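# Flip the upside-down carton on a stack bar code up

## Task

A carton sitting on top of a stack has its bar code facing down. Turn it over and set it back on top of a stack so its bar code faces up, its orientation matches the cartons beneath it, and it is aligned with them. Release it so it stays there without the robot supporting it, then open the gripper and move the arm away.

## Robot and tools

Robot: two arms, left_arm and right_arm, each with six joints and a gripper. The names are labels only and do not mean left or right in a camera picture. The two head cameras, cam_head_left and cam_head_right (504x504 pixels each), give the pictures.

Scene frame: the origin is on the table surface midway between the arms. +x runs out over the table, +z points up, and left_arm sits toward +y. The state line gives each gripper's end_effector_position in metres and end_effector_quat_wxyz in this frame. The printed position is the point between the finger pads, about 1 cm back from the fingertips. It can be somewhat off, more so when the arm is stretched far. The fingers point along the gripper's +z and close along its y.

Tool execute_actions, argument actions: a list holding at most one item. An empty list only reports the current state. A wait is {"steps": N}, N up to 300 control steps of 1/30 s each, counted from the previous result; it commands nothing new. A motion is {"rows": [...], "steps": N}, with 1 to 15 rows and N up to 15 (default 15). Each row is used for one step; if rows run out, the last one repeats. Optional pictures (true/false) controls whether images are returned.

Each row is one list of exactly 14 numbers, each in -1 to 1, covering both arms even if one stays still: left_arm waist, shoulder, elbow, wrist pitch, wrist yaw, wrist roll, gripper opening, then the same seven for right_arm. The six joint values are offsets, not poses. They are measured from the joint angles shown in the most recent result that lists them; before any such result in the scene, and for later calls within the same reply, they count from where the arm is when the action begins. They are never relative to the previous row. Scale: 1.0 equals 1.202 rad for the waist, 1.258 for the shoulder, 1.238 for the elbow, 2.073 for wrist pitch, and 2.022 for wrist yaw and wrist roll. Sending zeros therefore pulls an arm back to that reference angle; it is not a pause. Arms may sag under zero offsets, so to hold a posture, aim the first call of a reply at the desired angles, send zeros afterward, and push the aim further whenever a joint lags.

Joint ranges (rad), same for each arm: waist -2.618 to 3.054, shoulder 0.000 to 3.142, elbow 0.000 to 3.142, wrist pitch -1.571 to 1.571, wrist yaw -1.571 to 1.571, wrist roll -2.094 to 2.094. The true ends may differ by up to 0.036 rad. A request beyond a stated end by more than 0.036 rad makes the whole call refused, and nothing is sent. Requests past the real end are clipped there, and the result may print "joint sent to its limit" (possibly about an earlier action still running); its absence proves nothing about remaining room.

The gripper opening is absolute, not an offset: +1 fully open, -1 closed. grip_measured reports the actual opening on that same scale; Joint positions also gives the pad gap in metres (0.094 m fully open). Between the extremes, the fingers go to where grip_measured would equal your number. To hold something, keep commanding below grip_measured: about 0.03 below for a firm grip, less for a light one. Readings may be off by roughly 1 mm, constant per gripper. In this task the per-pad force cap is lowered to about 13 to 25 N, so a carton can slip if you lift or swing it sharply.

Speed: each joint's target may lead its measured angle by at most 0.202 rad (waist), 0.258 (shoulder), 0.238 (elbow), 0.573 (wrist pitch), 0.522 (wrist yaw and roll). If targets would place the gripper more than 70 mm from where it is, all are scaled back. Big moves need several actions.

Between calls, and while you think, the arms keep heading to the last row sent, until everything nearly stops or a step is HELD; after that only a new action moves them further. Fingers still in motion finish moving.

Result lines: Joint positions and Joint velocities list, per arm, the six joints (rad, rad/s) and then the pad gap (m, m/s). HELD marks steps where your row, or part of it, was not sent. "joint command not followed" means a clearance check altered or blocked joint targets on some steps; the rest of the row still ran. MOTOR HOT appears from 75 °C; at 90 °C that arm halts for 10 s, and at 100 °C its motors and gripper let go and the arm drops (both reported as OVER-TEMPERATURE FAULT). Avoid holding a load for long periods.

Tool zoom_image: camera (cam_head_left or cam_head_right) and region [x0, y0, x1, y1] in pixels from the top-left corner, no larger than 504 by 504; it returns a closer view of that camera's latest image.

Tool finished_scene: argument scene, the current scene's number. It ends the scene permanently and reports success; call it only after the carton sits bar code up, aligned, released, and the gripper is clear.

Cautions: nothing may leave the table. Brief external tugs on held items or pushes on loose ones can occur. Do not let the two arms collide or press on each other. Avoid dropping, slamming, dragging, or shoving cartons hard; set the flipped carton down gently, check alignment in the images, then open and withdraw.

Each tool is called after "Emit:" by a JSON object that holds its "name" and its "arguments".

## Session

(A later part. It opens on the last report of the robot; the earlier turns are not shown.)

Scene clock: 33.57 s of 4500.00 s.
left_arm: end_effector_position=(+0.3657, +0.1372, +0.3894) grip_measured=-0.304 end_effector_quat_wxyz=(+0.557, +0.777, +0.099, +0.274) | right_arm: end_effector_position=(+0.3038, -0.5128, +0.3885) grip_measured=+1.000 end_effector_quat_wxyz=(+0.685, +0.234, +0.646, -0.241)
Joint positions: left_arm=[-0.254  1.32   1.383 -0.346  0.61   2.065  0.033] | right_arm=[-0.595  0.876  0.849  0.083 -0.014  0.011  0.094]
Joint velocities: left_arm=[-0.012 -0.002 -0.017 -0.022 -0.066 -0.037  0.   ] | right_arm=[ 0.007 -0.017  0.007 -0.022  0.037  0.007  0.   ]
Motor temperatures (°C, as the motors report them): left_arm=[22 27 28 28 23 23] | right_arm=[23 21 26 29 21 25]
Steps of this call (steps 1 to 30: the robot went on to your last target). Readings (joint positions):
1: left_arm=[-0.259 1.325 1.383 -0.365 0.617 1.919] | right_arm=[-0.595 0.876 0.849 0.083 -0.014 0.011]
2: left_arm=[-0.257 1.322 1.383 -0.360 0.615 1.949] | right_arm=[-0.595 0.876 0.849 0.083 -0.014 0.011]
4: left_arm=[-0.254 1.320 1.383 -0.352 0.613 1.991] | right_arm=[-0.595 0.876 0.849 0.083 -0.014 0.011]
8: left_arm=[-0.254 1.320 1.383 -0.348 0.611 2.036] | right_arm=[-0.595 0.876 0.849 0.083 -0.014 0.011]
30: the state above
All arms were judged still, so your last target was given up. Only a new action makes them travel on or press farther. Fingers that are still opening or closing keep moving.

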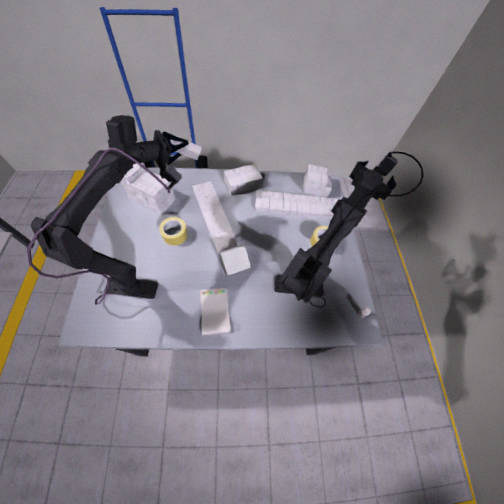

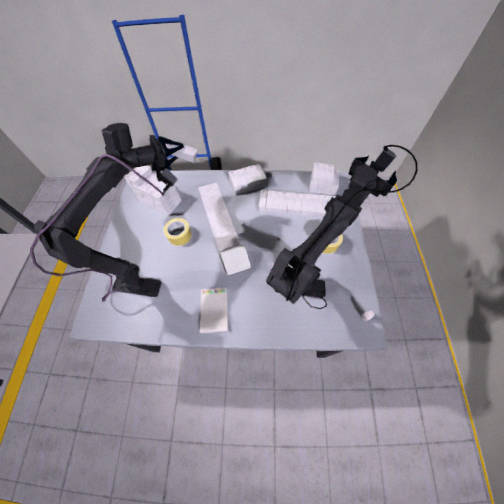

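The underside faces away from the camera, so I'll roll the other way.

Emit:
{"name": "execute_actions", "arguments": {"actions": [{"rows":[[-0.2,0,0,0,0,-1,-0.42,0,0,0,0,0,0,1]]}], "pictures": false}}

Emit:
{"name": "execute_actions", "arguments": {"actions": [{"steps":12}], "pictures": false}}

Emit:
{"name": "execute_actions", "arguments": {"actions": [{"rows":[[0,0,0,0,0,-1,-0.42,0,0,0,0,0,0,1]]}], "pictures": false}}

Emit:
{"name": "execute_actions", "arguments": {"actions": [{"steps":25}]}}

Emit:
{"name": "zoom_image", "arguments": {"camera": "cam_head_left", "region": [140, 110, 250, 220]}}

Scene clock: 35.00 s of 4500.00 s.
left_arm: end_effector_position=(+0.2982, +0.0599, +0.3852) grip_measured=-0.305 end_effector_quat_wxyz=(+0.571, +0.593, +0.519, -0.231) | right_arm: end_effector_position=(+0.3038, -0.5128, +0.3885) grip_measured=+1.000 end_effector_quat_wxyz=(+0.685, +0.234, +0.646, -0.241)
Joint positions: left_arm=[-0.503  1.325  1.383 -0.356  0.608  0.642  0.033] | right_arm=[-0.595  0.876  0.849  0.083 -0.014  0.011  0.094]
Joint velocities: left_arm=[ 0.012  0.012 -0.017 -0.007 -0.022 -2.835  0.   ] | right_arm=[-0.007 -0.002  0.002 -0.007 -0.022  0.022  0.   ]
Motor temperatures (°C, as the motors report them): left_arm=[22 27 28 28 23 23] | right_arm=[23 21 26 29 21 25]
Steps of this call (steps 1 to 28: nothing new was sent; steps 29 to 43: all 15 steps of this action). Readings (joint positions):
29: left_arm=[-0.277 1.320 1.383 -0.347 0.592 1.995] | right_arm=[-0.595 0.876 0.849 0.083 -0.014 0.011]
30: left_arm=[-0.327 1.321 1.383 -0.347 0.576 1.898] | right_arm=[-0.595 0.876 0.849 0.083 -0.014 0.011]
32: left_arm=[-0.446 1.325 1.383 -0.349 0.586 1.705] | right_arm=[-0.595 0.876 0.849 0.083 -0.014 0.011]
36: left_arm=[-0.508 1.325 1.383 -0.354 0.613 1.319] | right_arm=[-0.595 0.876 0.849 0.083 -0.014 0.011]
43: the state above

Scene clock: 35.40 s of 4500.00 s.
left_arm: end_effector_position=(+0.2981, +0.0601, +0.3842) grip_measured=-0.306 end_effector_quat_wxyz=(+0.486, +0.430, +0.662, -0.377) | right_arm: end_effector_position=(+0.3038, -0.5128, +0.3885) grip_measured=+1.000 end_effector_quat_wxyz=(+0.685, +0.234, +0.646, -0.241)
Joint positions: left_arm=[-0.503  1.325  1.383 -0.361  0.608  0.093  0.033] | right_arm=[-0.595  0.876  0.849  0.083 -0.014  0.011  0.094]
Joint velocities: left_arm=[-0.007  0.017 -0.007 -0.037  0.007 -0.344 -0.   ] | right_arm=[ 0.002 -0.012 -0.002 -0.022  0.066 -0.11   0.   ]
Motor temperatures (°C, as the motors report them): left_arm=[22 27 28 28 23 23] | right_arm=[23 21 26 29 21 25]
Steps of this call (steps 1 to 12: the robot went on to your last target). Readings (joint positions):
1: left_arm=[-0.503 1.325 1.383 -0.356 0.608 0.545] | right_arm=[-0.595 0.876 0.849 0.083 -0.014 0.011]
2: left_arm=[-0.503 1.325 1.383 -0.356 0.608 0.451] | right_arm=[-0.595 0.876 0.849 0.083 -0.014 0.011]
4: left_arm=[-0.503 1.325 1.383 -0.357 0.608 0.307] | right_arm=[-0.595 0.876 0.849 0.083 -0.014 0.011]
8: left_arm=[-0.503 1.325 1.383 -0.359 0.608 0.155] | right_arm=[-0.595 0.876 0.849 0.083 -0.014 0.011]
12: the state above

Scene clock: 35.90 s of 4500.00 s.
left_arm: end_effector_position=(+0.2972, +0.0610, +0.3800) grip_measured=-0.306 end_effector_quat_wxyz=(+0.101, -0.132, +0.783, -0.600) | right_arm: end_effector_position=(+0.3038, -0.5128, +0.3885) grip_measured=+1.000 end_effector_quat_wxyz=(+0.685, +0.234, +0.646, -0.241)
Joint positions: left_arm=[-0.503  1.325  1.383 -0.381  0.606 -1.384  0.033] | right_arm=[-0.595  0.876  0.849  0.083 -0.014  0.011  0.094]
Joint velocities: left_arm=[ 0.002 -0.007 -0.002 -0.037 -0.051 -2.85   0.   ] | right_arm=[-0.007  0.002 -0.002  0.007 -0.066  0.051  0.   ]
Motor temperatures (°C, as the motors report them): left_arm=[22 27 28 28 23 23] | right_arm=[23 21 26 29 21 25]
Steps of this call (steps 1 to 15: all 15 steps of this action). Readings (joint positions):
1: left_arm=[-0.503 1.325 1.383 -0.362 0.608 0.017] | right_arm=[-0.595 0.876 0.849 0.083 -0.014 0.011]
2: left_arm=[-0.503 1.325 1.383 -0.364 0.608 -0.083] | right_arm=[-0.595 0.876 0.849 0.083 -0.014 0.011]
4: left_arm=[-0.503 1.325 1.383 -0.369 0.607 -0.281] | right_arm=[-0.595 0.876 0.849 0.083 -0.014 0.011]
8: left_arm=[-0.503 1.325 1.383 -0.375 0.606 -0.680] | right_arm=[-0.595 0.876 0.849 0.083 -0.014 0.011]
15: the state above

Scene clock: 36.73 s of 4500.00 s.
left_arm: end_effector_position=(+0.2970, +0.0612, +0.3791) grip_measured=-0.307 end_effector_quat_wxyz=(-0.067, -0.341, +0.718, -0.603) | right_arm: end_effector_position=(+0.3038, -0.5128, +0.3885) grip_measured=+1.000 end_effector_quat_wxyz=(+0.685, +0.234, +0.646, -0.241)
Joint positions: left_arm=[-0.503  1.325  1.383 -0.385  0.606 -1.934  0.033] | right_arm=[-0.595  0.876  0.849  0.083 -0.014  0.011  0.094]
Joint velocities: left_arm=[-0.007 -0.002 -0.002  0.037  0.022 -0.037  0.002] | right_arm=[ 0.002  0.002  0.002  0.051 -0.007  0.022  0.   ]
Motor temperatures (°C, as the motors report them): left_arm=[22 27 28 28 23 23] | right_arm=[23 21 26 29 21 25]
Steps of this call (steps 1 to 25: the robot went on to your last target). Readings (joint positions):
1: left_arm=[-0.503 1.325 1.383 -0.381 0.606 -1.485] | right_arm=[-0.595 0.876 0.849 0.083 -0.014 0.011]
2: left_arm=[-0.503 1.325 1.383 -0.382 0.606 -1.575] | right_arm=[-0.595 0.876 0.849 0.083 -0.014 0.011]
4: left_arm=[-0.503 1.325 1.383 -0.384 0.606 -1.706] | right_arm=[-0.595 0.876 0.849 0.083 -0.014 0.011]
8: left_arm=[-0.503 1.325 1.383 -0.385 0.606 -1.843] | right_arm=[-0.595 0.876 0.849 0.083 -0.014 0.011]
25: the state above

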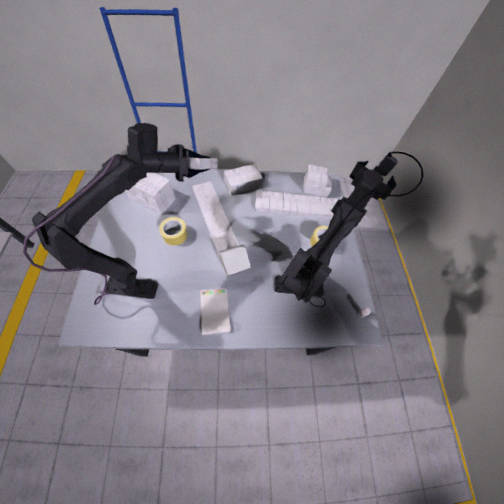

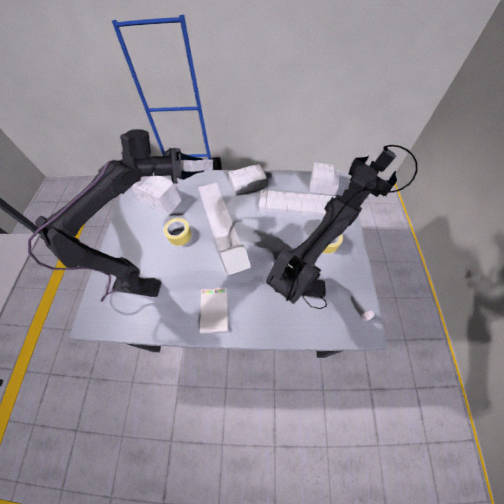

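Region (140, 110, 250, 220) of cam_head_left's 504x504 image, scaled by 4.582, with more detail than that image has.

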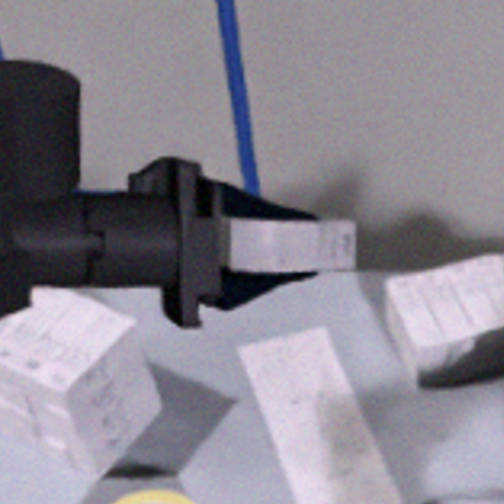

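Emit:
{"name": "execute_actions", "arguments": {"actions": [{"rows":[[-0.62,-0.24,-0.36,-0.095,-0.3,0.957,-0.42,0.7,0,-0.3,0.2,-0.2,-0.78,0.5]]}], "pictures": false}}

Emit:
{"name": "execute_actions", "arguments": {"actions": [{"steps":30}], "pictures": false}}

Emit:
{"name": "execute_actions", "arguments": {"actions": [{"rows":[[0,0,0,0,0,0,-0.42,0.3,0.17,-0.15,0.16,-0.26,0,0.5]]}], "pictures": false}}

Emit:
{"name": "execute_actions", "arguments": {"actions": [{"steps":20}]}}

Scene clock: 40.03 s of 4500.00 s.
left_arm: end_effector_position=(+0.0840, +0.0562, +0.2088) grip_measured=-0.305 end_effector_quat_wxyz=(+0.203, +0.344, +0.847, -0.351) | right_arm: end_effector_position=(+0.3607, -0.1792, +0.2938) grip_measured=+0.502 end_effector_quat_wxyz=(+0.675, -0.541, +0.428, -0.263)
Joint positions: left_arm=[-1.249  1.047  0.921 -0.612  0.06  -0.606  0.033] | right_arm=[ 0.236  0.884  0.478  0.46  -0.398 -1.252  0.071]
Joint velocities: left_arm=[-0.007 -0.017  0.002 -0.066 -0.286  2.747 -0.   ] | right_arm=[ 0.413  0.007  0.002  0.359 -0.374 -2.161  0.001]
Motor temperatures (°C, as the motors report them): left_arm=[22 26 28 29 23 23] | right_arm=[23 21 26 30 21 25]
Steps of this call (steps 1 to 30: the robot went on to your last target; steps 31 to 84: nothing new was sent; steps 85 to 99: all 15 steps of this action). Readings (joint positions):
85: left_arm=[-0.526 1.302 1.353 -0.378 0.537 -1.875] | right_arm=[-0.578 0.876 0.824 0.134 -0.032 -0.041]
86: left_arm=[-0.571 1.252 1.289 -0.389 0.439 -1.794] | right_arm=[-0.533 0.873 0.782 0.207 -0.076 -0.111]
88: left_arm=[-0.685 1.141 1.156 -0.450 0.315 -1.646] | right_arm=[-0.430 0.872 0.688 0.297 -0.160 -0.247]
92: left_arm=[-0.951 1.047 0.966 -0.546 0.139 -1.290] | right_arm=[-0.193 0.877 0.516 0.380 -0.278 -0.580]
99: the state above

Scene clock: 41.03 s of 4500.00 s.
left_arm: end_effector_position=(+0.0937, +0.0581, +0.2086) grip_measured=-0.305 end_effector_quat_wxyz=(+0.314, +0.572, +0.713, -0.255) | right_arm: end_effector_position=(+0.3583, -0.1753, +0.3023) grip_measured=+0.502 end_effector_quat_wxyz=(+0.636, -0.596, +0.322, -0.370)
Joint positions: left_arm=[-1.249  1.047  0.921 -0.612  0.004 -0.002  0.033] | right_arm=[ 0.244  0.884  0.478  0.496 -0.407 -1.566  0.071]
Joint velocities: left_arm=[-0.012 -0.022 -0.017  0.081  0.007 -0.007 -0.   ] | right_arm=[-0.002  0.002 -0.002 -0.066  0.022  0.022  0.   ]
Motor temperatures (°C, as the motors report them): left_arm=[22 26 28 29 23 23] | right_arm=[23 21 26 30 21 25]
Steps of this call (steps 1 to 30: the robot went on to your last target). Readings (joint positions):
1: left_arm=[-1.249 1.047 0.921 -0.612 0.048 -0.508] | right_arm=[0.244 0.884 0.478 0.468 -0.405 -1.315]
2: left_arm=[-1.249 1.047 0.921 -0.612 0.040 -0.412] | right_arm=[0.244 0.884 0.478 0.474 -0.406 -1.366]
4: left_arm=[-1.249 1.047 0.921 -0.612 0.028 -0.264] | right_arm=[0.244 0.884 0.478 0.482 -0.407 -1.439]
8: left_arm=[-1.249 1.047 0.921 -0.612 0.015 -0.109] | right_arm=[0.244 0.884 0.478 0.491 -0.407 -1.515]
30: the state above

Scene clock: 41.53 s of 4500.00 s.
left_arm: end_effector_position=(+0.0930, +0.0611, +0.2053) grip_measured=-0.305 end_effector_quat_wxyz=(+0.307, +0.575, +0.716, -0.250) | right_arm: end_effector_position=(+0.2303, -0.0287, +0.2204) grip_measured=+0.502 end_effector_quat_wxyz=(+0.705, -0.703, +0.064, -0.064)
Joint positions: left_arm=[-1.249  1.047  0.921 -0.629  0.004 -0.002  0.033] | right_arm=[ 0.603  1.097  0.298  0.802 -0.891 -1.568  0.071]
Joint velocities: left_arm=[-0.002 -0.002  0.002 -0.037 -0.037  0.051  0.   ] | right_arm=[-0.002  0.007  0.007  0.183 -0.212  0.051 -0.001]
Motor temperatures (°C, as the motors report them): left_arm=[22 26 28 29 23 23] | right_arm=[23 21 26 30 21 25]
Steps of this call (steps 1 to 15: all 15 steps of this action). Readings (joint positions):
1: left_arm=[-1.249 1.047 0.921 -0.613 0.004 -0.002] | right_arm=[0.257 0.898 0.467 0.533 -0.432 -1.566]
2: left_arm=[-1.249 1.047 0.921 -0.615 0.004 -0.002] | right_arm=[0.293 0.927 0.451 0.587 -0.481 -1.566]
4: left_arm=[-1.249 1.047 0.921 -0.621 0.004 -0.002] | right_arm=[0.382 0.994 0.407 0.652 -0.577 -1.566]
8: left_arm=[-1.249 1.047 0.921 -0.627 0.004 -0.002] | right_arm=[0.572 1.088 0.318 0.727 -0.763 -1.567]
15: the state above

Scene clock: 42.20 s of 4500.00 s.
left_arm: end_effector_position=(+0.0930, +0.0612, +0.2052) grip_measured=-0.305 end_effector_quat_wxyz=(+0.307, +0.575, +0.716, -0.250) | right_arm: end_effector_position=(+0.2254, -0.0279, +0.2250) grip_measured=+0.502 end_effector_quat_wxyz=(+0.711, -0.699, +0.047, -0.062)
Joint positions: left_arm=[-1.249  1.047  0.921 -0.63   0.004 -0.002  0.033] | right_arm=[ 0.603  1.097  0.298  0.828 -0.918 -1.568  0.071]
Joint velocities: left_arm=[-0.007 -0.002  0.002  0.007  0.051  0.037  0.001] | right_arm=[ 0.012  0.007 -0.007  0.022  0.007 -0.022  0.   ]
Motor temperatures (°C, as the motors report them): left_arm=[22 26 28 29 23 23] | right_arm=[23 21 26 30 21 25]
Steps of this call (steps 1 to 20: the robot went on to your last target). Readings (joint positions):
1: left_arm=[-1.249 1.047 0.921 -0.629 0.004 -0.002] | right_arm=[0.603 1.097 0.298 0.808 -0.897 -1.568]
2: left_arm=[-1.249 1.047 0.921 -0.629 0.004 -0.002] | right_arm=[0.603 1.097 0.298 0.812 -0.901 -1.568]
4: left_arm=[-1.249 1.047 0.921 -0.630 0.004 -0.002] | right_arm=[0.603 1.097 0.298 0.818 -0.908 -1.568]
8: left_arm=[-1.249 1.047 0.921 -0.630 0.004 -0.002] | right_arm=[0.603 1.097 0.298 0.825 -0.914 -1.568]
20: the state above

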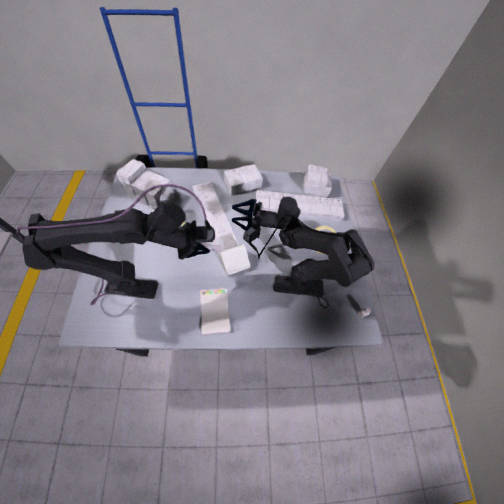

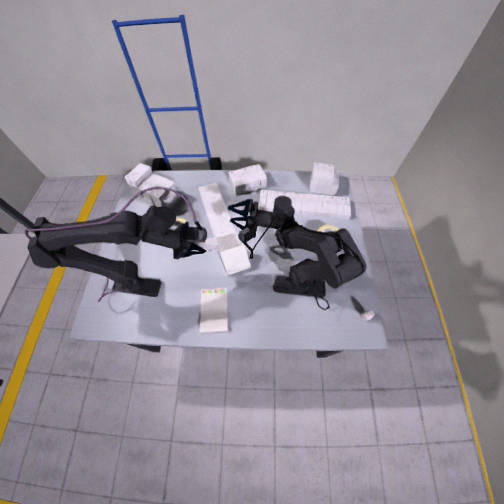

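Emit:
{"name": "execute_actions", "arguments": {"actions": [{"rows":[[-0.17,-0.24,-0.1,-0.045,0,0,-0.42,0.2,-0.23,-0.1,-0.09,0.454,0,0.5]]}], "pictures": false}}

Emit:
{"name": "execute_actions", "arguments": {"actions": [{"steps":15}], "pictures": false}}

Emit:
{"name": "execute_actions", "arguments": {"actions": [{"rows":[[0,0,0,0.012,0,0,-0.42,0.7,0,0,0,0,0,0.5]]}], "pictures": false}}

Emit:
{"name": "execute_actions", "arguments": {"actions": [{"steps":20}]}}

Emit:
{"name": "zoom_image", "arguments": {"camera": "cam_head_left", "region": [150, 210, 270, 330]}}

Emit:
{"name": "zoom_image", "arguments": {"camera": "cam_head_right", "region": [150, 210, 270, 330]}}

Scene clock: 44.77 s of 4500.00 s.
left_arm: end_effector_position=(+0.0270, +0.1128, +0.2132) grip_measured=-0.305 end_effector_quat_wxyz=(+0.301, +0.636, +0.643, -0.303) | right_arm: end_effector_position=(+0.2677, -0.0689, +0.2313) grip_measured=+0.502 end_effector_quat_wxyz=(+0.672, -0.636, +0.260, -0.275)
Joint positions: left_arm=[-1.452  0.749  0.801 -0.74   0.01  -0.001  0.033] | right_arm=[ 0.839  0.816  0.196  0.676 -0.059 -1.568  0.071]
Joint velocities: left_arm=[-0.012  0.007  0.007  0.007 -0.051 -0.051  0.001] | right_arm=[-0.012  0.007 -0.007 -0.051  0.33  -0.022 -0.   ]
Motor temperatures (°C, as the motors report them): left_arm=[22 25 28 29 23 23] | right_arm=[23 21 26 30 21 25]
Steps of this call (steps 1 to 15: the robot went on to your last target; steps 16 to 62: nothing new was sent; steps 63 to 77: all 15 steps of this action). Readings (joint positions):
63: left_arm=[-1.275 1.022 0.902 -0.621 -0.016 -0.005] | right_arm=[0.636 1.063 0.285 0.803 -0.831 -1.568]
64: left_arm=[-1.332 0.964 0.862 -0.627 -0.023 -0.006] | right_arm=[0.705 0.985 0.252 0.767 -0.720 -1.568]
66: left_arm=[-1.430 0.828 0.807 -0.690 0.005 -0.002] | right_arm=[0.814 0.852 0.203 0.736 -0.551 -1.568]
70: left_arm=[-1.452 0.749 0.801 -0.727 0.013 -0.001] | right_arm=[0.839 0.816 0.196 0.708 -0.244 -1.568]
77: the state above

Scene clock: 45.27 s of 4500.00 s.
left_arm: end_effector_position=(+0.0271, +0.1131, +0.2129) grip_measured=-0.305 end_effector_quat_wxyz=(+0.301, +0.636, +0.644, -0.302) | right_arm: end_effector_position=(+0.2732, -0.0744, +0.2297) grip_measured=+0.502 end_effector_quat_wxyz=(+0.665, -0.632, +0.276, -0.288)
Joint positions: left_arm=[-1.452  0.749  0.801 -0.742  0.009 -0.001  0.033] | right_arm=[ 0.839  0.816  0.196  0.67  -0.016 -1.568  0.071]
Joint velocities: left_arm=[ 0.002 -0.007 -0.022 -0.11   0.007 -0.037 -0.   ] | right_arm=[-0.002 -0.022  0.002 -0.051  0.051 -0.022  0.   ]
Motor temperatures (°C, as the motors report them): left_arm=[22 25 28 29 23 23] | right_arm=[23 21 26 30 21 25]
Steps of this call (steps 1 to 15: the robot went on to your last target). Readings (joint positions):
1: left_arm=[-1.452 0.749 0.801 -0.741 0.009 -0.001] | right_arm=[0.839 0.816 0.196 0.675 -0.050 -1.568]
2: left_arm=[-1.452 0.749 0.801 -0.741 0.009 -0.001] | right_arm=[0.839 0.816 0.196 0.674 -0.042 -1.568]
4: left_arm=[-1.452 0.749 0.801 -0.742 0.009 -0.001] | right_arm=[0.839 0.816 0.196 0.672 -0.032 -1.568]
8: left_arm=[-1.452 0.749 0.801 -0.742 0.009 -0.001] | right_arm=[0.839 0.816 0.196 0.670 -0.022 -1.568]
15: the state above

Scene clock: 45.77 s of 4500.00 s.
left_arm: end_effector_position=(+0.0271, +0.1131, +0.2129) grip_measured=-0.305 end_effector_quat_wxyz=(+0.301, +0.636, +0.644, -0.302) | right_arm: end_effector_position=(+0.0318, +0.0289, +0.2297) grip_measured=+0.502 end_effector_quat_wxyz=(+0.724, -0.689, -0.008, +0.009)
Joint positions: left_arm=[-1.452  0.749  0.801 -0.742  0.009 -0.001  0.033] | right_arm=[ 1.675  0.816  0.196  0.67  -0.025 -1.569  0.071]
Joint velocities: left_arm=[-0.012 -0.002 -0.007  0.051 -0.051 -0.022  0.   ] | right_arm=[-0.012  0.002 -0.012  0.022  0.022 -0.051 -0.   ]
Motor temperatures (°C, as the motors report them): left_arm=[22 25 28 29 23 23] | right_arm=[23 21 26 30 21 25]
Steps of this call (steps 1 to 15: all 15 steps of this action). Readings (joint positions):
1: left_arm=[-1.452 0.749 0.801 -0.742 0.009 -0.001] | right_arm=[0.869 0.816 0.196 0.670 0.003 -1.568]
2: left_arm=[-1.452 0.749 0.801 -0.742 0.009 -0.001] | right_arm=[0.938 0.816 0.196 0.670 0.007 -1.568]
4: left_arm=[-1.452 0.749 0.801 -0.742 0.009 -0.001] | right_arm=[1.087 0.816 0.196 0.670 0.001 -1.568]
8: left_arm=[-1.452 0.749 0.801 -0.742 0.009 -0.001] | right_arm=[1.383 0.816 0.196 0.670 -0.007 -1.568]
15: the state above

Scene clock: 46.43 s of 4500.00 s.
left_arm: end_effector_position=(+0.0271, +0.1131, +0.2129) grip_measured=-0.305 end_effector_quat_wxyz=(+0.301, +0.636, +0.644, -0.302) | right_arm: end_effector_position=(+0.0318, +0.0289, +0.2297) grip_measured=+0.502 end_effector_quat_wxyz=(+0.724, -0.689, -0.008, +0.009)
Joint positions: left_arm=[-1.452  0.749  0.801 -0.742  0.009 -0.001  0.033] | right_arm=[ 1.675  0.816  0.196  0.67  -0.025 -1.569  0.071]
Joint velocities: left_arm=[ 0.012  0.007 -0.007 -0.007 -0.022 -0.081 -0.   ] | right_arm=[-0.007  0.012 -0.022  0.007  0.022  0.051  0.001]
Motor temperatures (°C, as the motors report them): left_arm=[22 25 28 29 23 23] | right_arm=[23 21 26 30 21 25]
Steps of this call (steps 1 to 15: the robot went on to your last target; steps 16 to 20: nothing new was sent). Readings (joint positions):
1: left_arm=[-1.452 0.749 0.801 -0.742 0.009 -0.001] | right_arm=[1.675 0.816 0.196 0.670 -0.025 -1.569]
2: left_arm=[-1.452 0.749 0.801 -0.742 0.009 -0.001] | right_arm=[1.675 0.816 0.196 0.670 -0.025 -1.569]
4: left_arm=[-1.452 0.749 0.801 -0.742 0.009 -0.001] | right_arm=[1.675 0.816 0.196 0.670 -0.025 -1.569]
8: left_arm=[-1.452 0.749 0.801 -0.742 0.009 -0.001] | right_arm=[1.675 0.816 0.196 0.670 -0.025 -1.569]
20: the state above
All arms were judged still, so your last target was given up. Only a new action makes them travel on or press farther. Fingers that are still opening or closing keep moving.

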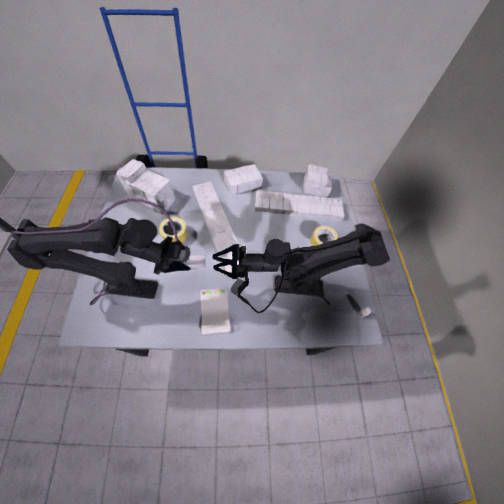

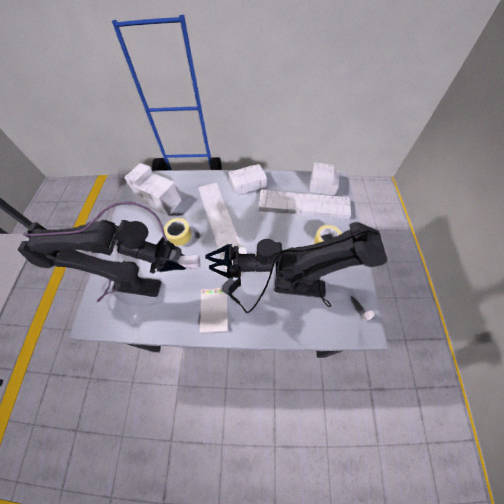

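Region (150, 210, 270, 330) of cam_head_left's 504x504 image, scaled by 4.200, with more detail than that image has.

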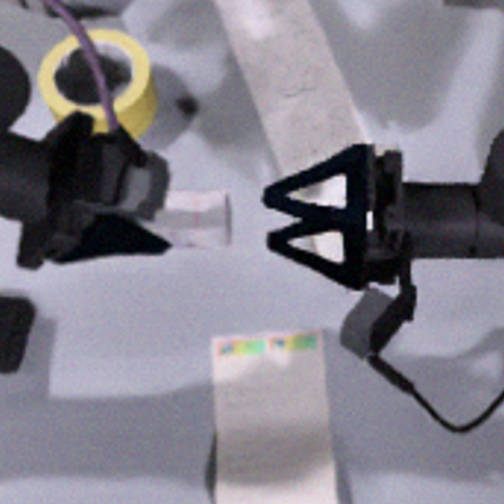

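Region (150, 210, 270, 330) of cam_head_right's 504x504 image, scaled by 4.200, with more detail than that image has.

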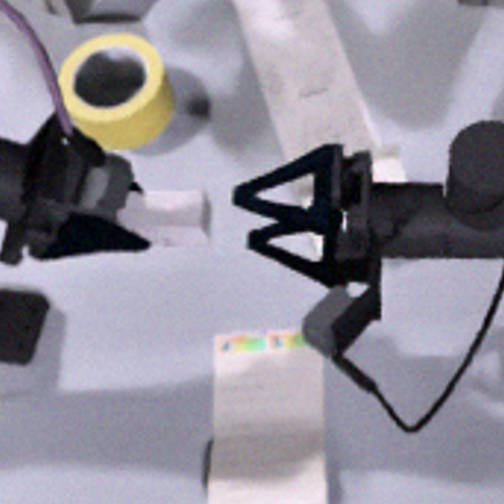

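Emit:
{"name": "execute_actions", "arguments": {"actions": [{"rows":[[0,0,0,0.01,0,0,-0.42,-0.025,0.03,0,-0.01,0,0,0.7],[0,0,0,0.01,0,0,-0.42,-0.025,0.06,0.01,0,0,0,0.7],[0,0,0,0.01,0,0,-0.42,-0.025,0.09,0.015,0.015,0,0,0.7],[0,0,0,0.01,0,0,-0.42,-0.025,0.12,0.025,0.03,0,0,0.7],[0,0,0,0.01,0,0,-0.42,-0.025,0.15,0.035,0.045,0,0,0.7],[0,0,0,0.01,0,0,-0.42,-0.025,0.18,0.045,0.06,0,0,0.7],[0,0,0,0.01,0,0,-0.42,-0.025,0.21,0.055,0.073,0,0,0.7],[0,0,0,0.01,0,0,-0.42,-0.025,0.24,0.065,0.086,0,0,0.7],[0,0,0,0.01,0,0,-0.42,-0.025,0.27,0.08,0.1,0,0,0.7],[0,0,0,0.01,0,0,-0.42,-0.025,0.3,0.095,0.11,0,0,0.7],[0,0,0,0.01,0,0,-0.42,-0.025,0.335,0.11,0.118,0,0,0.7]]}], "pictures": false}}

Emit:
{"name": "execute_actions", "arguments": {"actions": [{"steps":20}], "pictures": false}}

Emit:
{"name": "execute_actions", "arguments": {"actions": [{"rows":[[0,0,0,0.01,0,0,-0.42,0,0,0,0,0,0,0.1]]}]}}

Emit:
{"name": "zoom_image", "arguments": {"camera": "cam_head_left", "region": [160, 220, 240, 300]}}

Emit:
{"name": "zoom_image", "arguments": {"camera": "cam_head_right", "region": [160, 220, 240, 300]}}

Scene clock: 49.70 s of 4500.00 s.
left_arm: end_effector_position=(+0.0282, +0.1313, +0.1931) grip_measured=-0.312 end_effector_quat_wxyz=(+0.268, +0.650, +0.660, -0.265) | right_arm: end_effector_position=(+0.0397, +0.0796, +0.1900) grip_measured=+0.698 end_effector_quat_wxyz=(+0.684, -0.729, -0.001, +0.002)
Joint positions: left_arm=[-1.452  0.749  0.801 -0.85   0.001 -0.001  0.032] | right_arm=[ 1.652  1.223  0.291  0.868 -0.027 -1.57   0.08 ]
Joint velocities: left_arm=[ 0.007 -0.012  0.027  0.022 -0.007  0.037 -0.001] | right_arm=[-0.007  0.076  0.076  0.212  0.051  0.051 -0.   ]
Motor temperatures (°C, as the motors report them): left_arm=[22 24 28 29 23 23] | right_arm=[23 21 26 30 21 25]
Steps of this call (steps 1 to 83: nothing new was sent; steps 84 to 98: all 15 steps of this action). Readings (joint positions):
84: left_arm=[-1.452 0.749 0.801 -0.742 0.009 -0.001] | right_arm=[1.672 0.820 0.196 0.670 -0.026 -1.569]
85: left_arm=[-1.452 0.749 0.801 -0.742 0.009 -0.001] | right_arm=[1.664 0.832 0.196 0.675 -0.026 -1.569]
87: left_arm=[-1.452 0.749 0.801 -0.742 0.009 -0.001] | right_arm=[1.654 0.889 0.197 0.695 -0.026 -1.569]
91: left_arm=[-1.452 0.749 0.801 -0.745 0.009 -0.001] | right_arm=[1.652 1.048 0.226 0.751 -0.026 -1.569]
98: the state above

Scene clock: 50.37 s of 4500.00 s.
left_arm: end_effector_position=(+0.0283, +0.1272, +0.1972) grip_measured=-0.312 end_effector_quat_wxyz=(+0.276, +0.646, +0.657, -0.273) | right_arm: end_effector_position=(+0.0397, +0.0806, +0.1997) grip_measured=+0.698 end_effector_quat_wxyz=(+0.698, -0.717, -0.001, +0.002)
Joint positions: left_arm=[-1.452  0.749  0.801 -0.827  0.001 -0.001  0.032] | right_arm=[ 1.652  1.224  0.294  0.903 -0.027 -1.57   0.08 ]
Joint velocities: left_arm=[ 0.017 -0.012  0.007  0.081 -0.051  0.066 -0.   ] | right_arm=[-0.002 -0.002 -0.012  0.007 -0.037 -0.022  0.001]
Motor temperatures (°C, as the motors report them): left_arm=[22 24 28 30 23 23] | right_arm=[23 21 26 30 21 25]
Steps of this call (steps 1 to 20: the robot went on to your last target). Readings (joint positions):
1: left_arm=[-1.452 0.749 0.801 -0.848 0.001 -0.001] | right_arm=[1.652 1.224 0.293 0.874 -0.027 -1.570]
2: left_arm=[-1.452 0.749 0.801 -0.844 0.001 -0.001] | right_arm=[1.652 1.224 0.293 0.879 -0.027 -1.570]
4: left_arm=[-1.452 0.749 0.801 -0.838 0.001 -0.001] | right_arm=[1.652 1.224 0.293 0.887 -0.027 -1.570]
8: left_arm=[-1.452 0.749 0.801 -0.832 0.001 -0.001] | right_arm=[1.652 1.224 0.294 0.896 -0.027 -1.570]
20: the state above

Scene clock: 50.87 s of 4500.00 s.
left_arm: end_effector_position=(+0.0283, +0.1307, +0.1937) grip_measured=-0.312 end_effector_quat_wxyz=(+0.269, +0.649, +0.660, -0.266) | right_arm: end_effector_position=(+0.0397, +0.0807, +0.2027) grip_measured=+0.102 end_effector_quat_wxyz=(+0.702, -0.712, -0.001, +0.002)
Joint positions: left_arm=[-1.452  0.749  0.801 -0.847  0.001 -0.001  0.032] | right_arm=[ 1.652  1.224  0.294  0.915 -0.027 -1.571  0.052]
Joint velocities: left_arm=[ 0.007  0.012  0.017 -0.037  0.007 -0.081  0.   ] | right_arm=[-0.002  0.012 -0.002 -0.007 -0.037  0.007 -0.   ]
Motor temperatures (°C, as the motors report them): left_arm=[22 24 28 30 23 23] | right_arm=[23 21 26 30 21 25]
Steps of this call (steps 1 to 15: all 15 steps of this action). Readings (joint positions):
1: left_arm=[-1.452 0.749 0.801 -0.830 0.001 -0.001] | right_arm=[1.652 1.224 0.294 0.903 -0.027 -1.571]
2: left_arm=[-1.452 0.749 0.801 -0.835 0.001 -0.001] | right_arm=[1.652 1.224 0.294 0.904 -0.027 -1.571]
4: left_arm=[-1.452 0.749 0.801 -0.846 0.001 -0.001] | right_arm=[1.652 1.224 0.294 0.913 -0.027 -1.571]
8: left_arm=[-1.452 0.749 0.801 -0.847 0.001 -0.001] | right_arm=[1.652 1.224 0.294 0.915 -0.027 -1.571]
15: the state above

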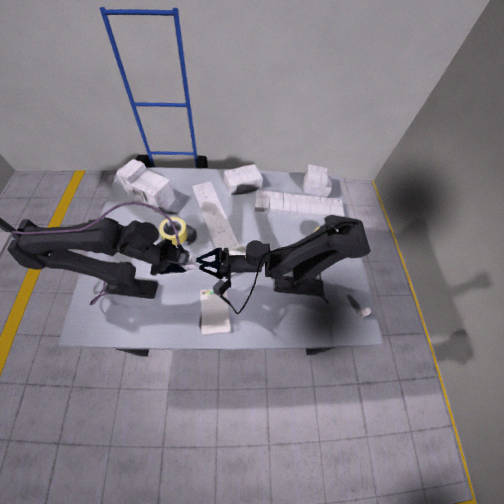

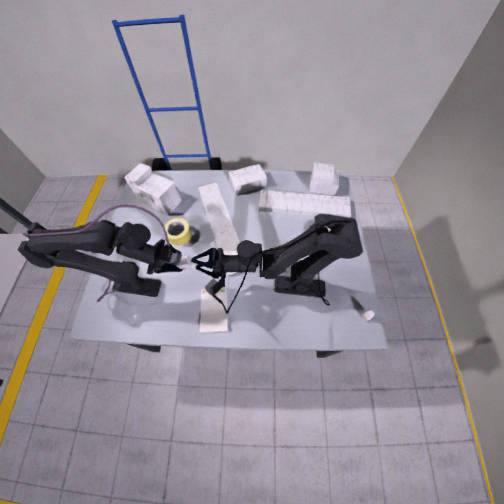

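Region (160, 220, 240, 300) of cam_head_left's 504x504 image, scaled by 6.300, with more detail than that image has.

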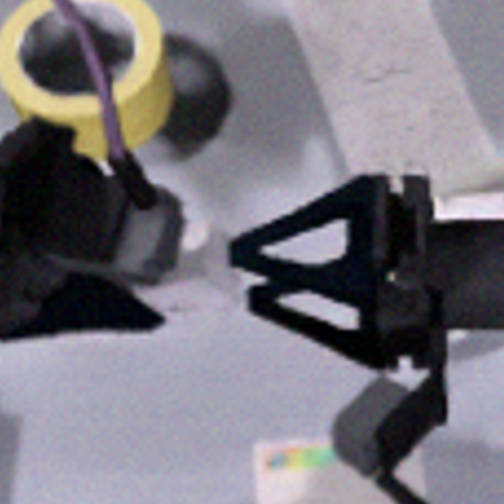

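Region (160, 220, 240, 300) of cam_head_right's 504x504 image, scaled by 6.300, with more detail than that image has.

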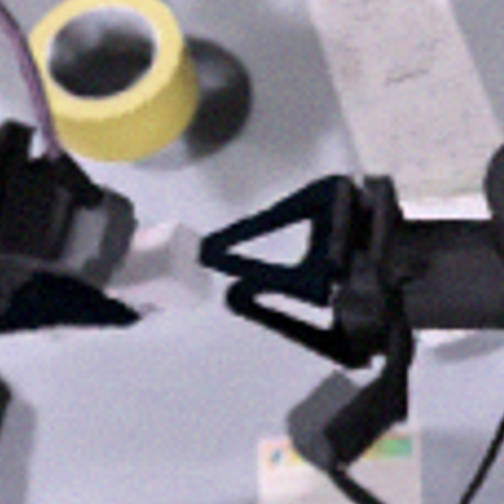

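Emit:
{"name": "execute_actions", "arguments": {"actions": [{"rows":[[0,-0.05,-0.02,-0.02,0,0,-0.45,0,0,0,0,0,0,0.1],[0,-0.1,-0.04,-0.03,0,0,-0.45,0,0,0,0,0,0,0.1],[0,-0.15,-0.06,-0.04,0,0,-0.45,0,0,0,0,0,0,0.1],[0,-0.2,-0.08,-0.05,0,0,-0.45,0,0,0,0,0,0,0.1]]}], "pictures": false}}

Emit:
{"name": "execute_actions", "arguments": {"actions": [{"rows":[[0,0,0,0.01,0,0,-0.45,0.015,0,0.09,-0.045,0,0,1]]}], "pictures": false}}

Emit:
{"name": "execute_actions", "arguments": {"actions": [{"steps":15}]}}

Emit:
{"name": "zoom_image", "arguments": {"camera": "cam_head_left", "region": [150, 220, 230, 300]}}

Emit:
{"name": "zoom_image", "arguments": {"camera": "cam_head_right", "region": [150, 220, 230, 300]}}

Scene clock: 53.00 s of 4500.00 s.
left_arm: end_effector_position=(+0.0276, +0.1760, +0.1841) grip_measured=-0.312 end_effector_quat_wxyz=(+0.280, +0.645, +0.655, -0.276) | right_arm: end_effector_position=(+0.0397, +0.0807, +0.2029) grip_measured=+0.102 end_effector_quat_wxyz=(+0.702, -0.712, -0.001, +0.001)
Joint positions: left_arm=[-1.452  0.509  0.713 -0.966  0.001 -0.001  0.032] | right_arm=[ 1.652  1.224  0.294  0.916 -0.027 -1.571  0.052]
Joint velocities: left_arm=[-0.002  0.002 -0.017 -0.022 -0.066  0.007  0.   ] | right_arm=[-0.002 -0.007  0.007 -0.007 -0.095 -0.066  0.   ]
Motor temperatures (°C, as the motors report them): left_arm=[22 24 28 30 23 23] | right_arm=[23 21 26 31 21 25]
Steps of this call (steps 1 to 15: the robot went on to your last target; steps 16 to 49: nothing new was sent; steps 50 to 64: all 15 steps of this action). Readings (joint positions):
50: left_arm=[-1.452 0.745 0.799 -0.849 0.001 -0.001] | right_arm=[1.652 1.224 0.294 0.916 -0.027 -1.571]
51: left_arm=[-1.452 0.728 0.789 -0.853 0.001 -0.001] | right_arm=[1.652 1.224 0.294 0.916 -0.027 -1.571]
53: left_arm=[-1.452 0.643 0.747 -0.874 0.001 -0.001] | right_arm=[1.652 1.224 0.294 0.916 -0.027 -1.571]
57: left_arm=[-1.452 0.511 0.713 -0.952 0.001 -0.001] | right_arm=[1.652 1.224 0.294 0.916 -0.027 -1.571]
64: the state above

Scene clock: 53.50 s of 4500.00 s.
left_arm: end_effector_position=(+0.0276, +0.1761, +0.1841) grip_measured=-0.312 end_effector_quat_wxyz=(+0.280, +0.645, +0.656, -0.276) | right_arm: end_effector_position=(+0.0361, +0.0954, +0.2301) grip_measured=+1.000 end_effector_quat_wxyz=(+0.713, -0.701, -0.006, +0.005)
Joint positions: left_arm=[-1.452  0.509  0.713 -0.967  0.001 -0.001  0.032] | right_arm=[ 1.663  1.226  0.391  0.853 -0.027 -1.572  0.094]
Joint velocities: left_arm=[-0.022 -0.017  0.012 -0.022  0.11   0.022  0.   ] | right_arm=[-0.002 -0.002 -0.012  0.037  0.037  0.022  0.   ]
Motor temperatures (°C, as the motors report them): left_arm=[22 24 28 30 23 23] | right_arm=[23 21 26 31 21 25]
Steps of this call (steps 1 to 15: all 15 steps of this action). Readings (joint positions):
1: left_arm=[-1.452 0.509 0.713 -0.967 0.001 -0.001] | right_arm=[1.654 1.224 0.305 0.901 -0.027 -1.571]
2: left_arm=[-1.452 0.509 0.713 -0.967 0.001 -0.001] | right_arm=[1.657 1.225 0.327 0.878 -0.027 -1.572]
4: left_arm=[-1.452 0.509 0.713 -0.967 0.001 -0.001] | right_arm=[1.662 1.226 0.367 0.867 -0.027 -1.572]
8: left_arm=[-1.452 0.509 0.713 -0.967 0.001 -0.001] | right_arm=[1.663 1.226 0.391 0.866 -0.027 -1.572]
15: the state above

Scene clock: 54.00 s of 4500.00 s.
left_arm: end_effector_position=(+0.0276, +0.1761, +0.1841) grip_measured=-0.312 end_effector_quat_wxyz=(+0.280, +0.645, +0.656, -0.276) | right_arm: end_effector_position=(+0.0361, +0.0954, +0.2296) grip_measured=+1.000 end_effector_quat_wxyz=(+0.713, -0.701, -0.006, +0.005)
Joint positions: left_arm=[-1.452  0.509  0.713 -0.967  0.001 -0.001  0.032] | right_arm=[ 1.663  1.226  0.391  0.851 -0.027 -1.572  0.094]
Joint velocities: left_arm=[ 0.012 -0.002 -0.002  0.037 -0.007 -0.022  0.001] | right_arm=[ 0.002 -0.022  0.002  0.066  0.095  0.007  0.   ]
Motor temperatures (°C, as the motors report them): left_arm=[22 24 28 30 23 23] | right_arm=[23 21 26 31 21 25]
Steps of this call (steps 1 to 15: the robot went on to your last target). Readings (joint positions):
1: left_arm=[-1.452 0.509 0.713 -0.967 0.001 -0.001] | right_arm=[1.663 1.226 0.391 0.853 -0.027 -1.572]
2: left_arm=[-1.452 0.509 0.713 -0.967 0.001 -0.001] | right_arm=[1.663 1.226 0.391 0.852 -0.027 -1.572]
4: left_arm=[-1.452 0.509 0.713 -0.967 0.001 -0.001] | right_arm=[1.663 1.226 0.391 0.852 -0.027 -1.572]
8: left_arm=[-1.452 0.509 0.713 -0.967 0.001 -0.001] | right_arm=[1.663 1.226 0.391 0.851 -0.027 -1.572]
15: the state above
All arms were judged still, so your last target was given up. Only a new action makes them travel on or press farther. Fingers that are still opening or closing keep moving.

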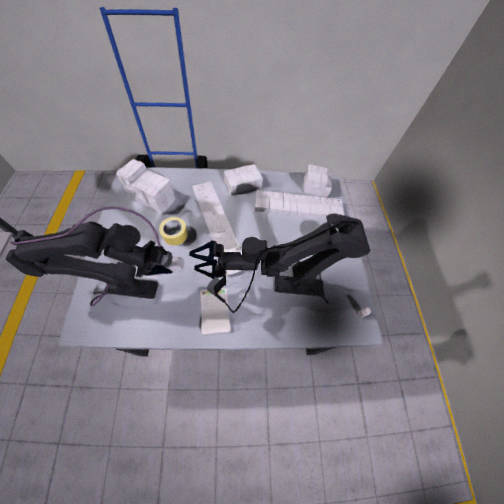

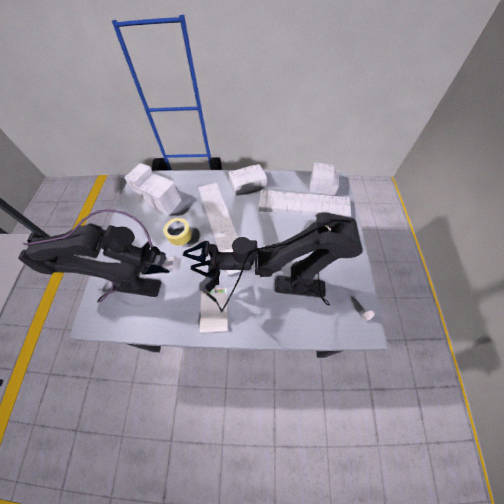

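Region (150, 220, 230, 300) of cam_head_left's 504x504 image, scaled by 6.300, with more detail than that image has.

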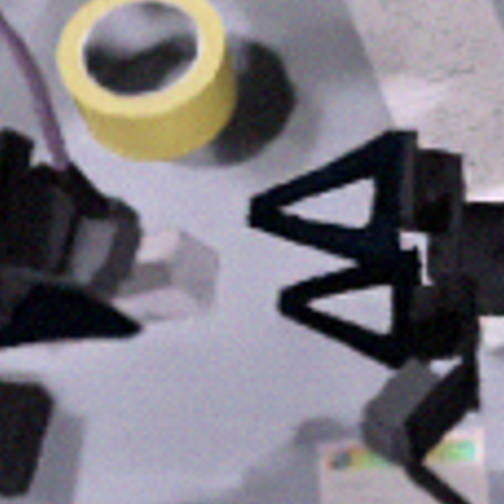

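Region (150, 220, 230, 300) of cam_head_right's 504x504 image, scaled by 6.300, with more detail than that image has.

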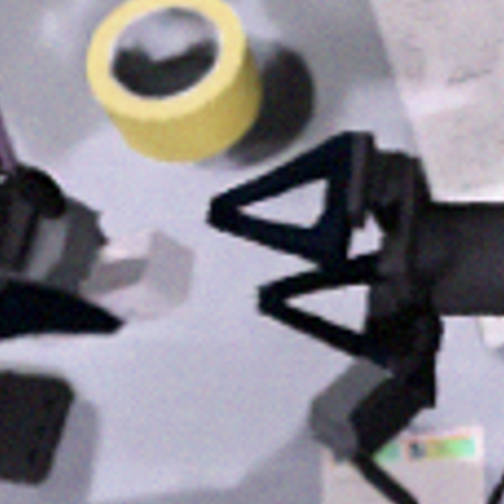

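Emit:
{"name": "execute_actions", "arguments": {"actions": [{"rows":[[0,0,0.1,-0.1,0,0,-0.45,0,0,0,0,0,0,0.7],[0,0,0.15,-0.175,0,0,-0.45,0,0,0,0,0,0,0.7],[0,0,0.15,-0.175,0,0,-0.45,0,0,0,0,0,0,0.7],[0,0.05,0.2,-0.175,0,0,-0.45,0,0,0,0,0,0,0.7],[0,0.1,0.22,-0.175,0,0,-0.45,0,0,0,0,0,0,0.7],[0,0.15,0.25,-0.175,0,0,-0.45,0,0,0,0,0,0,0.7],[0,0.2,0.28,-0.175,0,0,-0.45,0,0,0,0,0,0,0.7],[0,0.25,0.31,-0.175,0,0,-0.45,0,0,0,0,0,0,0.7],[0,0.3,0.35,-0.175,0,0,-0.45,0,0,0,0,0,0,0.7],[0,0.35,0.38,-0.175,0,0,-0.45,0,0,0,0,0,0,0.7],[0,0.385,0.41,-0.175,0,0,-0.45,0,0,0,0,0,0,0.7]]}], "pictures": false}}

Emit:
{"name": "execute_actions", "arguments": {"actions": [{"steps":20}]}}

Emit:
{"name": "zoom_image", "arguments": {"camera": "cam_head_left", "region": [150, 220, 230, 300]}}

Emit:
{"name": "zoom_image", "arguments": {"camera": "cam_head_right", "region": [150, 220, 230, 300]}}

Scene clock: 56.40 s of 4500.00 s.
left_arm: end_effector_position=(+0.0279, +0.1587, +0.2155) grip_measured=-0.312 end_effector_quat_wxyz=(+0.151, +0.685, +0.697, -0.150) | right_arm: end_effector_position=(+0.0361, +0.0954, +0.2296) grip_measured=+0.702 end_effector_quat_wxyz=(+0.713, -0.701, -0.006, +0.004)
Joint positions: left_arm=[-1.452  1.008  1.174 -1.308  0.001 -0.001  0.032] | right_arm=[ 1.663  1.226  0.391  0.851 -0.027 -1.572  0.08 ]
Joint velocities: left_arm=[ 0.002  0.164 -0.012 -0.168  0.022  0.022 -0.   ] | right_arm=[-0.002 -0.012  0.007 -0.037 -0.007 -0.007  0.001]
Motor temperatures (°C, as the motors report them): left_arm=[22 24 28 30 23 23] | right_arm=[23 22 26 31 21 25]
Steps of this call (steps 1 to 57: nothing new was sent; steps 58 to 72: all 15 steps of this action). Readings (joint positions):
58: left_arm=[-1.452 0.510 0.725 -0.991 0.001 -0.001] | right_arm=[1.663 1.226 0.391 0.851 -0.027 -1.572]
59: left_arm=[-1.452 0.514 0.756 -1.057 0.001 -0.001] | right_arm=[1.663 1.226 0.391 0.851 -0.027 -1.572]
61: left_arm=[-1.452 0.519 0.835 -1.179 0.001 -0.001] | right_arm=[1.663 1.226 0.391 0.851 -0.027 -1.572]
65: left_arm=[-1.452 0.677 1.010 -1.298 0.001 -0.001] | right_arm=[1.663 1.226 0.391 0.851 -0.027 -1.572]
72: the state above

Scene clock: 57.07 s of 4500.00 s.
left_arm: end_effector_position=(+0.0278, +0.1649, +0.2132) grip_measured=-0.312 end_effector_quat_wxyz=(+0.141, +0.687, +0.699, -0.140) | right_arm: end_effector_position=(+0.0361, +0.0954, +0.2296) grip_measured=+0.702 end_effector_quat_wxyz=(+0.713, -0.701, -0.006, +0.004)
Joint positions: left_arm=[-1.452  1.01   1.177 -1.337  0.001 -0.001  0.032] | right_arm=[ 1.663  1.226  0.391  0.851 -0.027 -1.572  0.08 ]
Joint velocities: left_arm=[-0.022  0.012 -0.002  0.037 -0.037 -0.066 -0.   ] | right_arm=[ 0.002  0.017  0.002  0.037 -0.051  0.007  0.002]
Motor temperatures (°C, as the motors report them): left_arm=[22 24 28 30 23 23] | right_arm=[23 22 26 31 21 25]
Steps of this call (steps 1 to 20: the robot went on to your last target). Readings (joint positions):
1: left_arm=[-1.452 1.010 1.174 -1.313 0.001 -0.001] | right_arm=[1.663 1.226 0.391 0.851 -0.027 -1.572]
2: left_arm=[-1.452 1.010 1.175 -1.318 0.001 -0.001] | right_arm=[1.663 1.226 0.391 0.851 -0.027 -1.572]
4: left_arm=[-1.452 1.010 1.177 -1.326 0.001 -0.001] | right_arm=[1.663 1.226 0.391 0.851 -0.027 -1.572]
8: left_arm=[-1.452 1.010 1.177 -1.333 0.001 -0.001] | right_arm=[1.663 1.226 0.391 0.851 -0.027 -1.572]
20: the state above

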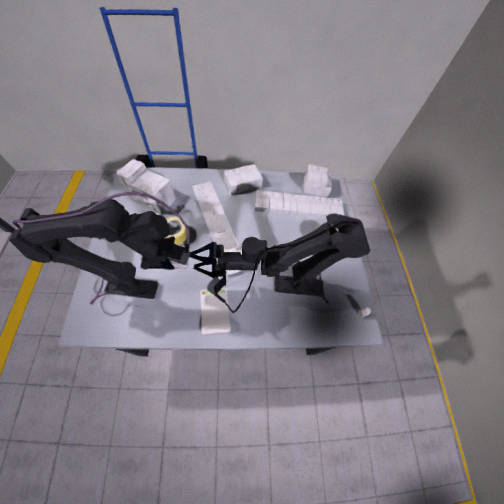

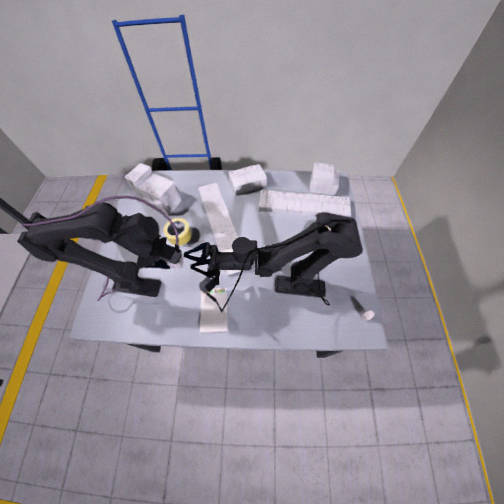

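Region (150, 220, 230, 300) of cam_head_left's 504x504 image, scaled by 6.300, with more detail than that image has.

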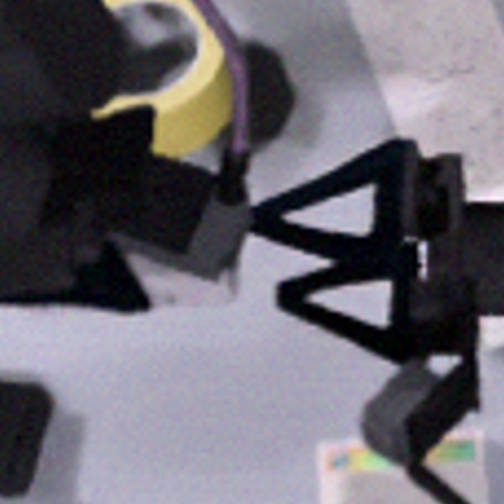

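Region (150, 220, 230, 300) of cam_head_right's 504x504 image, scaled by 6.300, with more detail than that image has.

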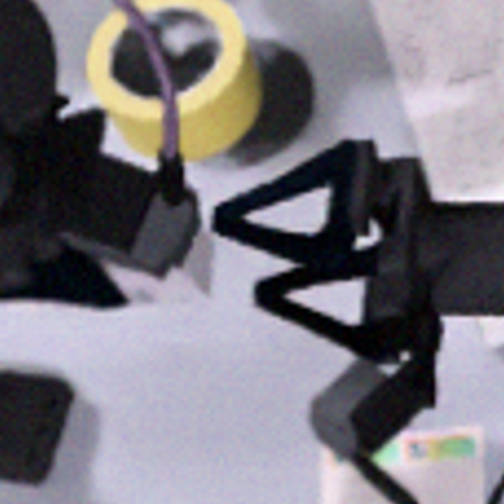

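Emit:
{"name": "execute_actions", "arguments": {"actions": [{"rows":[[0,0,0.05,0.01,0,0,-0.45,0,0,0,0,0,0,0.55],[0,0,0.06,0.015,0,0,-0.45,0,0,0,0,0,0,0.55],[0,0,0.06,0.02,0,0,-0.45,0,0,0,0,0,0,0.55],[0,0.015,0.065,0.02,0,0,-0.45,0,0,0,0,0,0,0.55],[0,0.03,0.07,0.025,0,0,-0.45,0,0,0,0,0,0,0.55],[0,0.045,0.075,0.03,0,0,-0.45,0,0,0,0,0,0,0.55],[0,0.06,0.08,0.035,0,0,-0.45,0,0,0,0,0,0,0.55],[0,0.075,0.09,0.04,0,0,-0.45,0,0,0,0,0,0,0.55],[0,0.09,0.1,0.045,0,0,-0.45,0,0,0,0,0,0,0.55],[0,0.105,0.105,0.045,0,0,-0.45,0,0,0,0,0,0,0.55],[0,0.115,0.108,0.045,0,0,-0.45,0,0,0,0,0,0,0.55]]}], "pictures": false}}

Emit:
{"name": "execute_actions", "arguments": {"actions": [{"steps":20}]}}

Emit:
{"name": "zoom_image", "arguments": {"camera": "cam_head_right", "region": [150, 220, 230, 300]}}

Scene clock: 59.00 s of 4500.00 s.
left_arm: end_effector_position=(+0.0283, +0.1346, +0.2147) grip_measured=-0.312 end_effector_quat_wxyz=(+0.130, +0.689, +0.701, -0.129) | right_arm: end_effector_position=(+0.0361, +0.0954, +0.2303) grip_measured=+0.552 end_effector_quat_wxyz=(+0.714, -0.700, -0.006, +0.004)
Joint positions: left_arm=[-1.452  1.15   1.262 -1.315  0.001 -0.001  0.032] | right_arm=[ 1.663  1.226  0.391  0.854 -0.027 -1.572  0.073]
Joint velocities: left_arm=[ 0.007  0.125 -0.022  0.212 -0.022  0.037  0.   ] | right_arm=[ 0.012 -0.012 -0.017  0.022  0.022 -0.037  0.001]
Motor temperatures (°C, as the motors report them): left_arm=[22 24 28 29 23 23] | right_arm=[23 22 26 31 21 25]
Steps of this call (steps 1 to 15: the robot went on to your last target; steps 16 to 43: nothing new was sent; steps 44 to 58: all 15 steps of this action). Readings (joint positions):
44: left_arm=[-1.452 1.010 1.179 -1.338 0.001 -0.001] | right_arm=[1.663 1.226 0.391 0.851 -0.027 -1.572]
45: left_arm=[-1.452 1.010 1.185 -1.338 0.001 -0.001] | right_arm=[1.663 1.226 0.391 0.851 -0.027 -1.572]
47: left_arm=[-1.452 1.010 1.201 -1.337 0.001 -0.001] | right_arm=[1.663 1.226 0.391 0.851 -0.027 -1.572]
51: left_arm=[-1.452 1.048 1.238 -1.327 0.001 -0.001] | right_arm=[1.663 1.226 0.391 0.851 -0.027 -1.572]
58: the state above

Scene clock: 59.67 s of 4500.00 s.
left_arm: end_effector_position=(+0.0284, +0.1283, +0.2163) grip_measured=-0.312 end_effector_quat_wxyz=(+0.138, +0.688, +0.700, -0.136) | right_arm: end_effector_position=(+0.0361, +0.0954, +0.2305) grip_measured=+0.552 end_effector_quat_wxyz=(+0.714, -0.700, -0.006, +0.004)
Joint positions: left_arm=[-1.452  1.154  1.262 -1.289  0.001 -0.001  0.032] | right_arm=[ 1.663  1.226  0.391  0.855 -0.027 -1.573  0.073]
Joint velocities: left_arm=[-0.022 -0.002  0.012 -0.037 -0.051  0.007 -0.   ] | right_arm=[-0.002  0.002  0.007 -0.037 -0.007 -0.007 -0.001]
Motor temperatures (°C, as the motors report them): left_arm=[22 24 28 29 23 23] | right_arm=[23 22 26 31 21 25]
Steps of this call (steps 1 to 20: the robot went on to your last target). Readings (joint positions):
1: left_arm=[-1.452 1.153 1.262 -1.306 0.001 -0.001] | right_arm=[1.663 1.226 0.391 0.854 -0.027 -1.572]
2: left_arm=[-1.452 1.154 1.262 -1.299 0.001 -0.001] | right_arm=[1.663 1.226 0.391 0.854 -0.027 -1.573]
4: left_arm=[-1.452 1.154 1.262 -1.292 0.001 -0.001] | right_arm=[1.663 1.226 0.391 0.854 -0.027 -1.573]
8: left_arm=[-1.452 1.154 1.262 -1.289 0.001 -0.001] | right_arm=[1.663 1.226 0.391 0.854 -0.027 -1.573]
20: the state above

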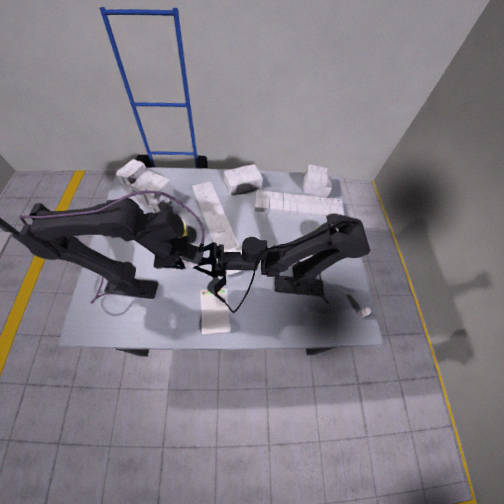

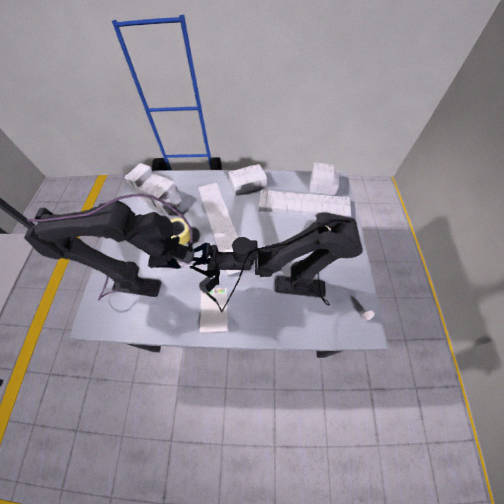

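Region (150, 220, 230, 300) of cam_head_right's 504x504 image, scaled by 6.300, with more detail than that image has.

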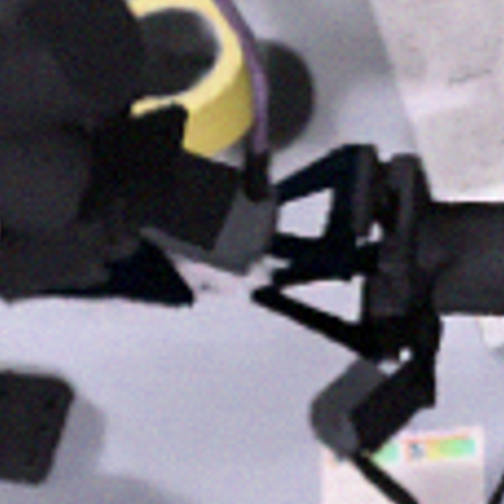

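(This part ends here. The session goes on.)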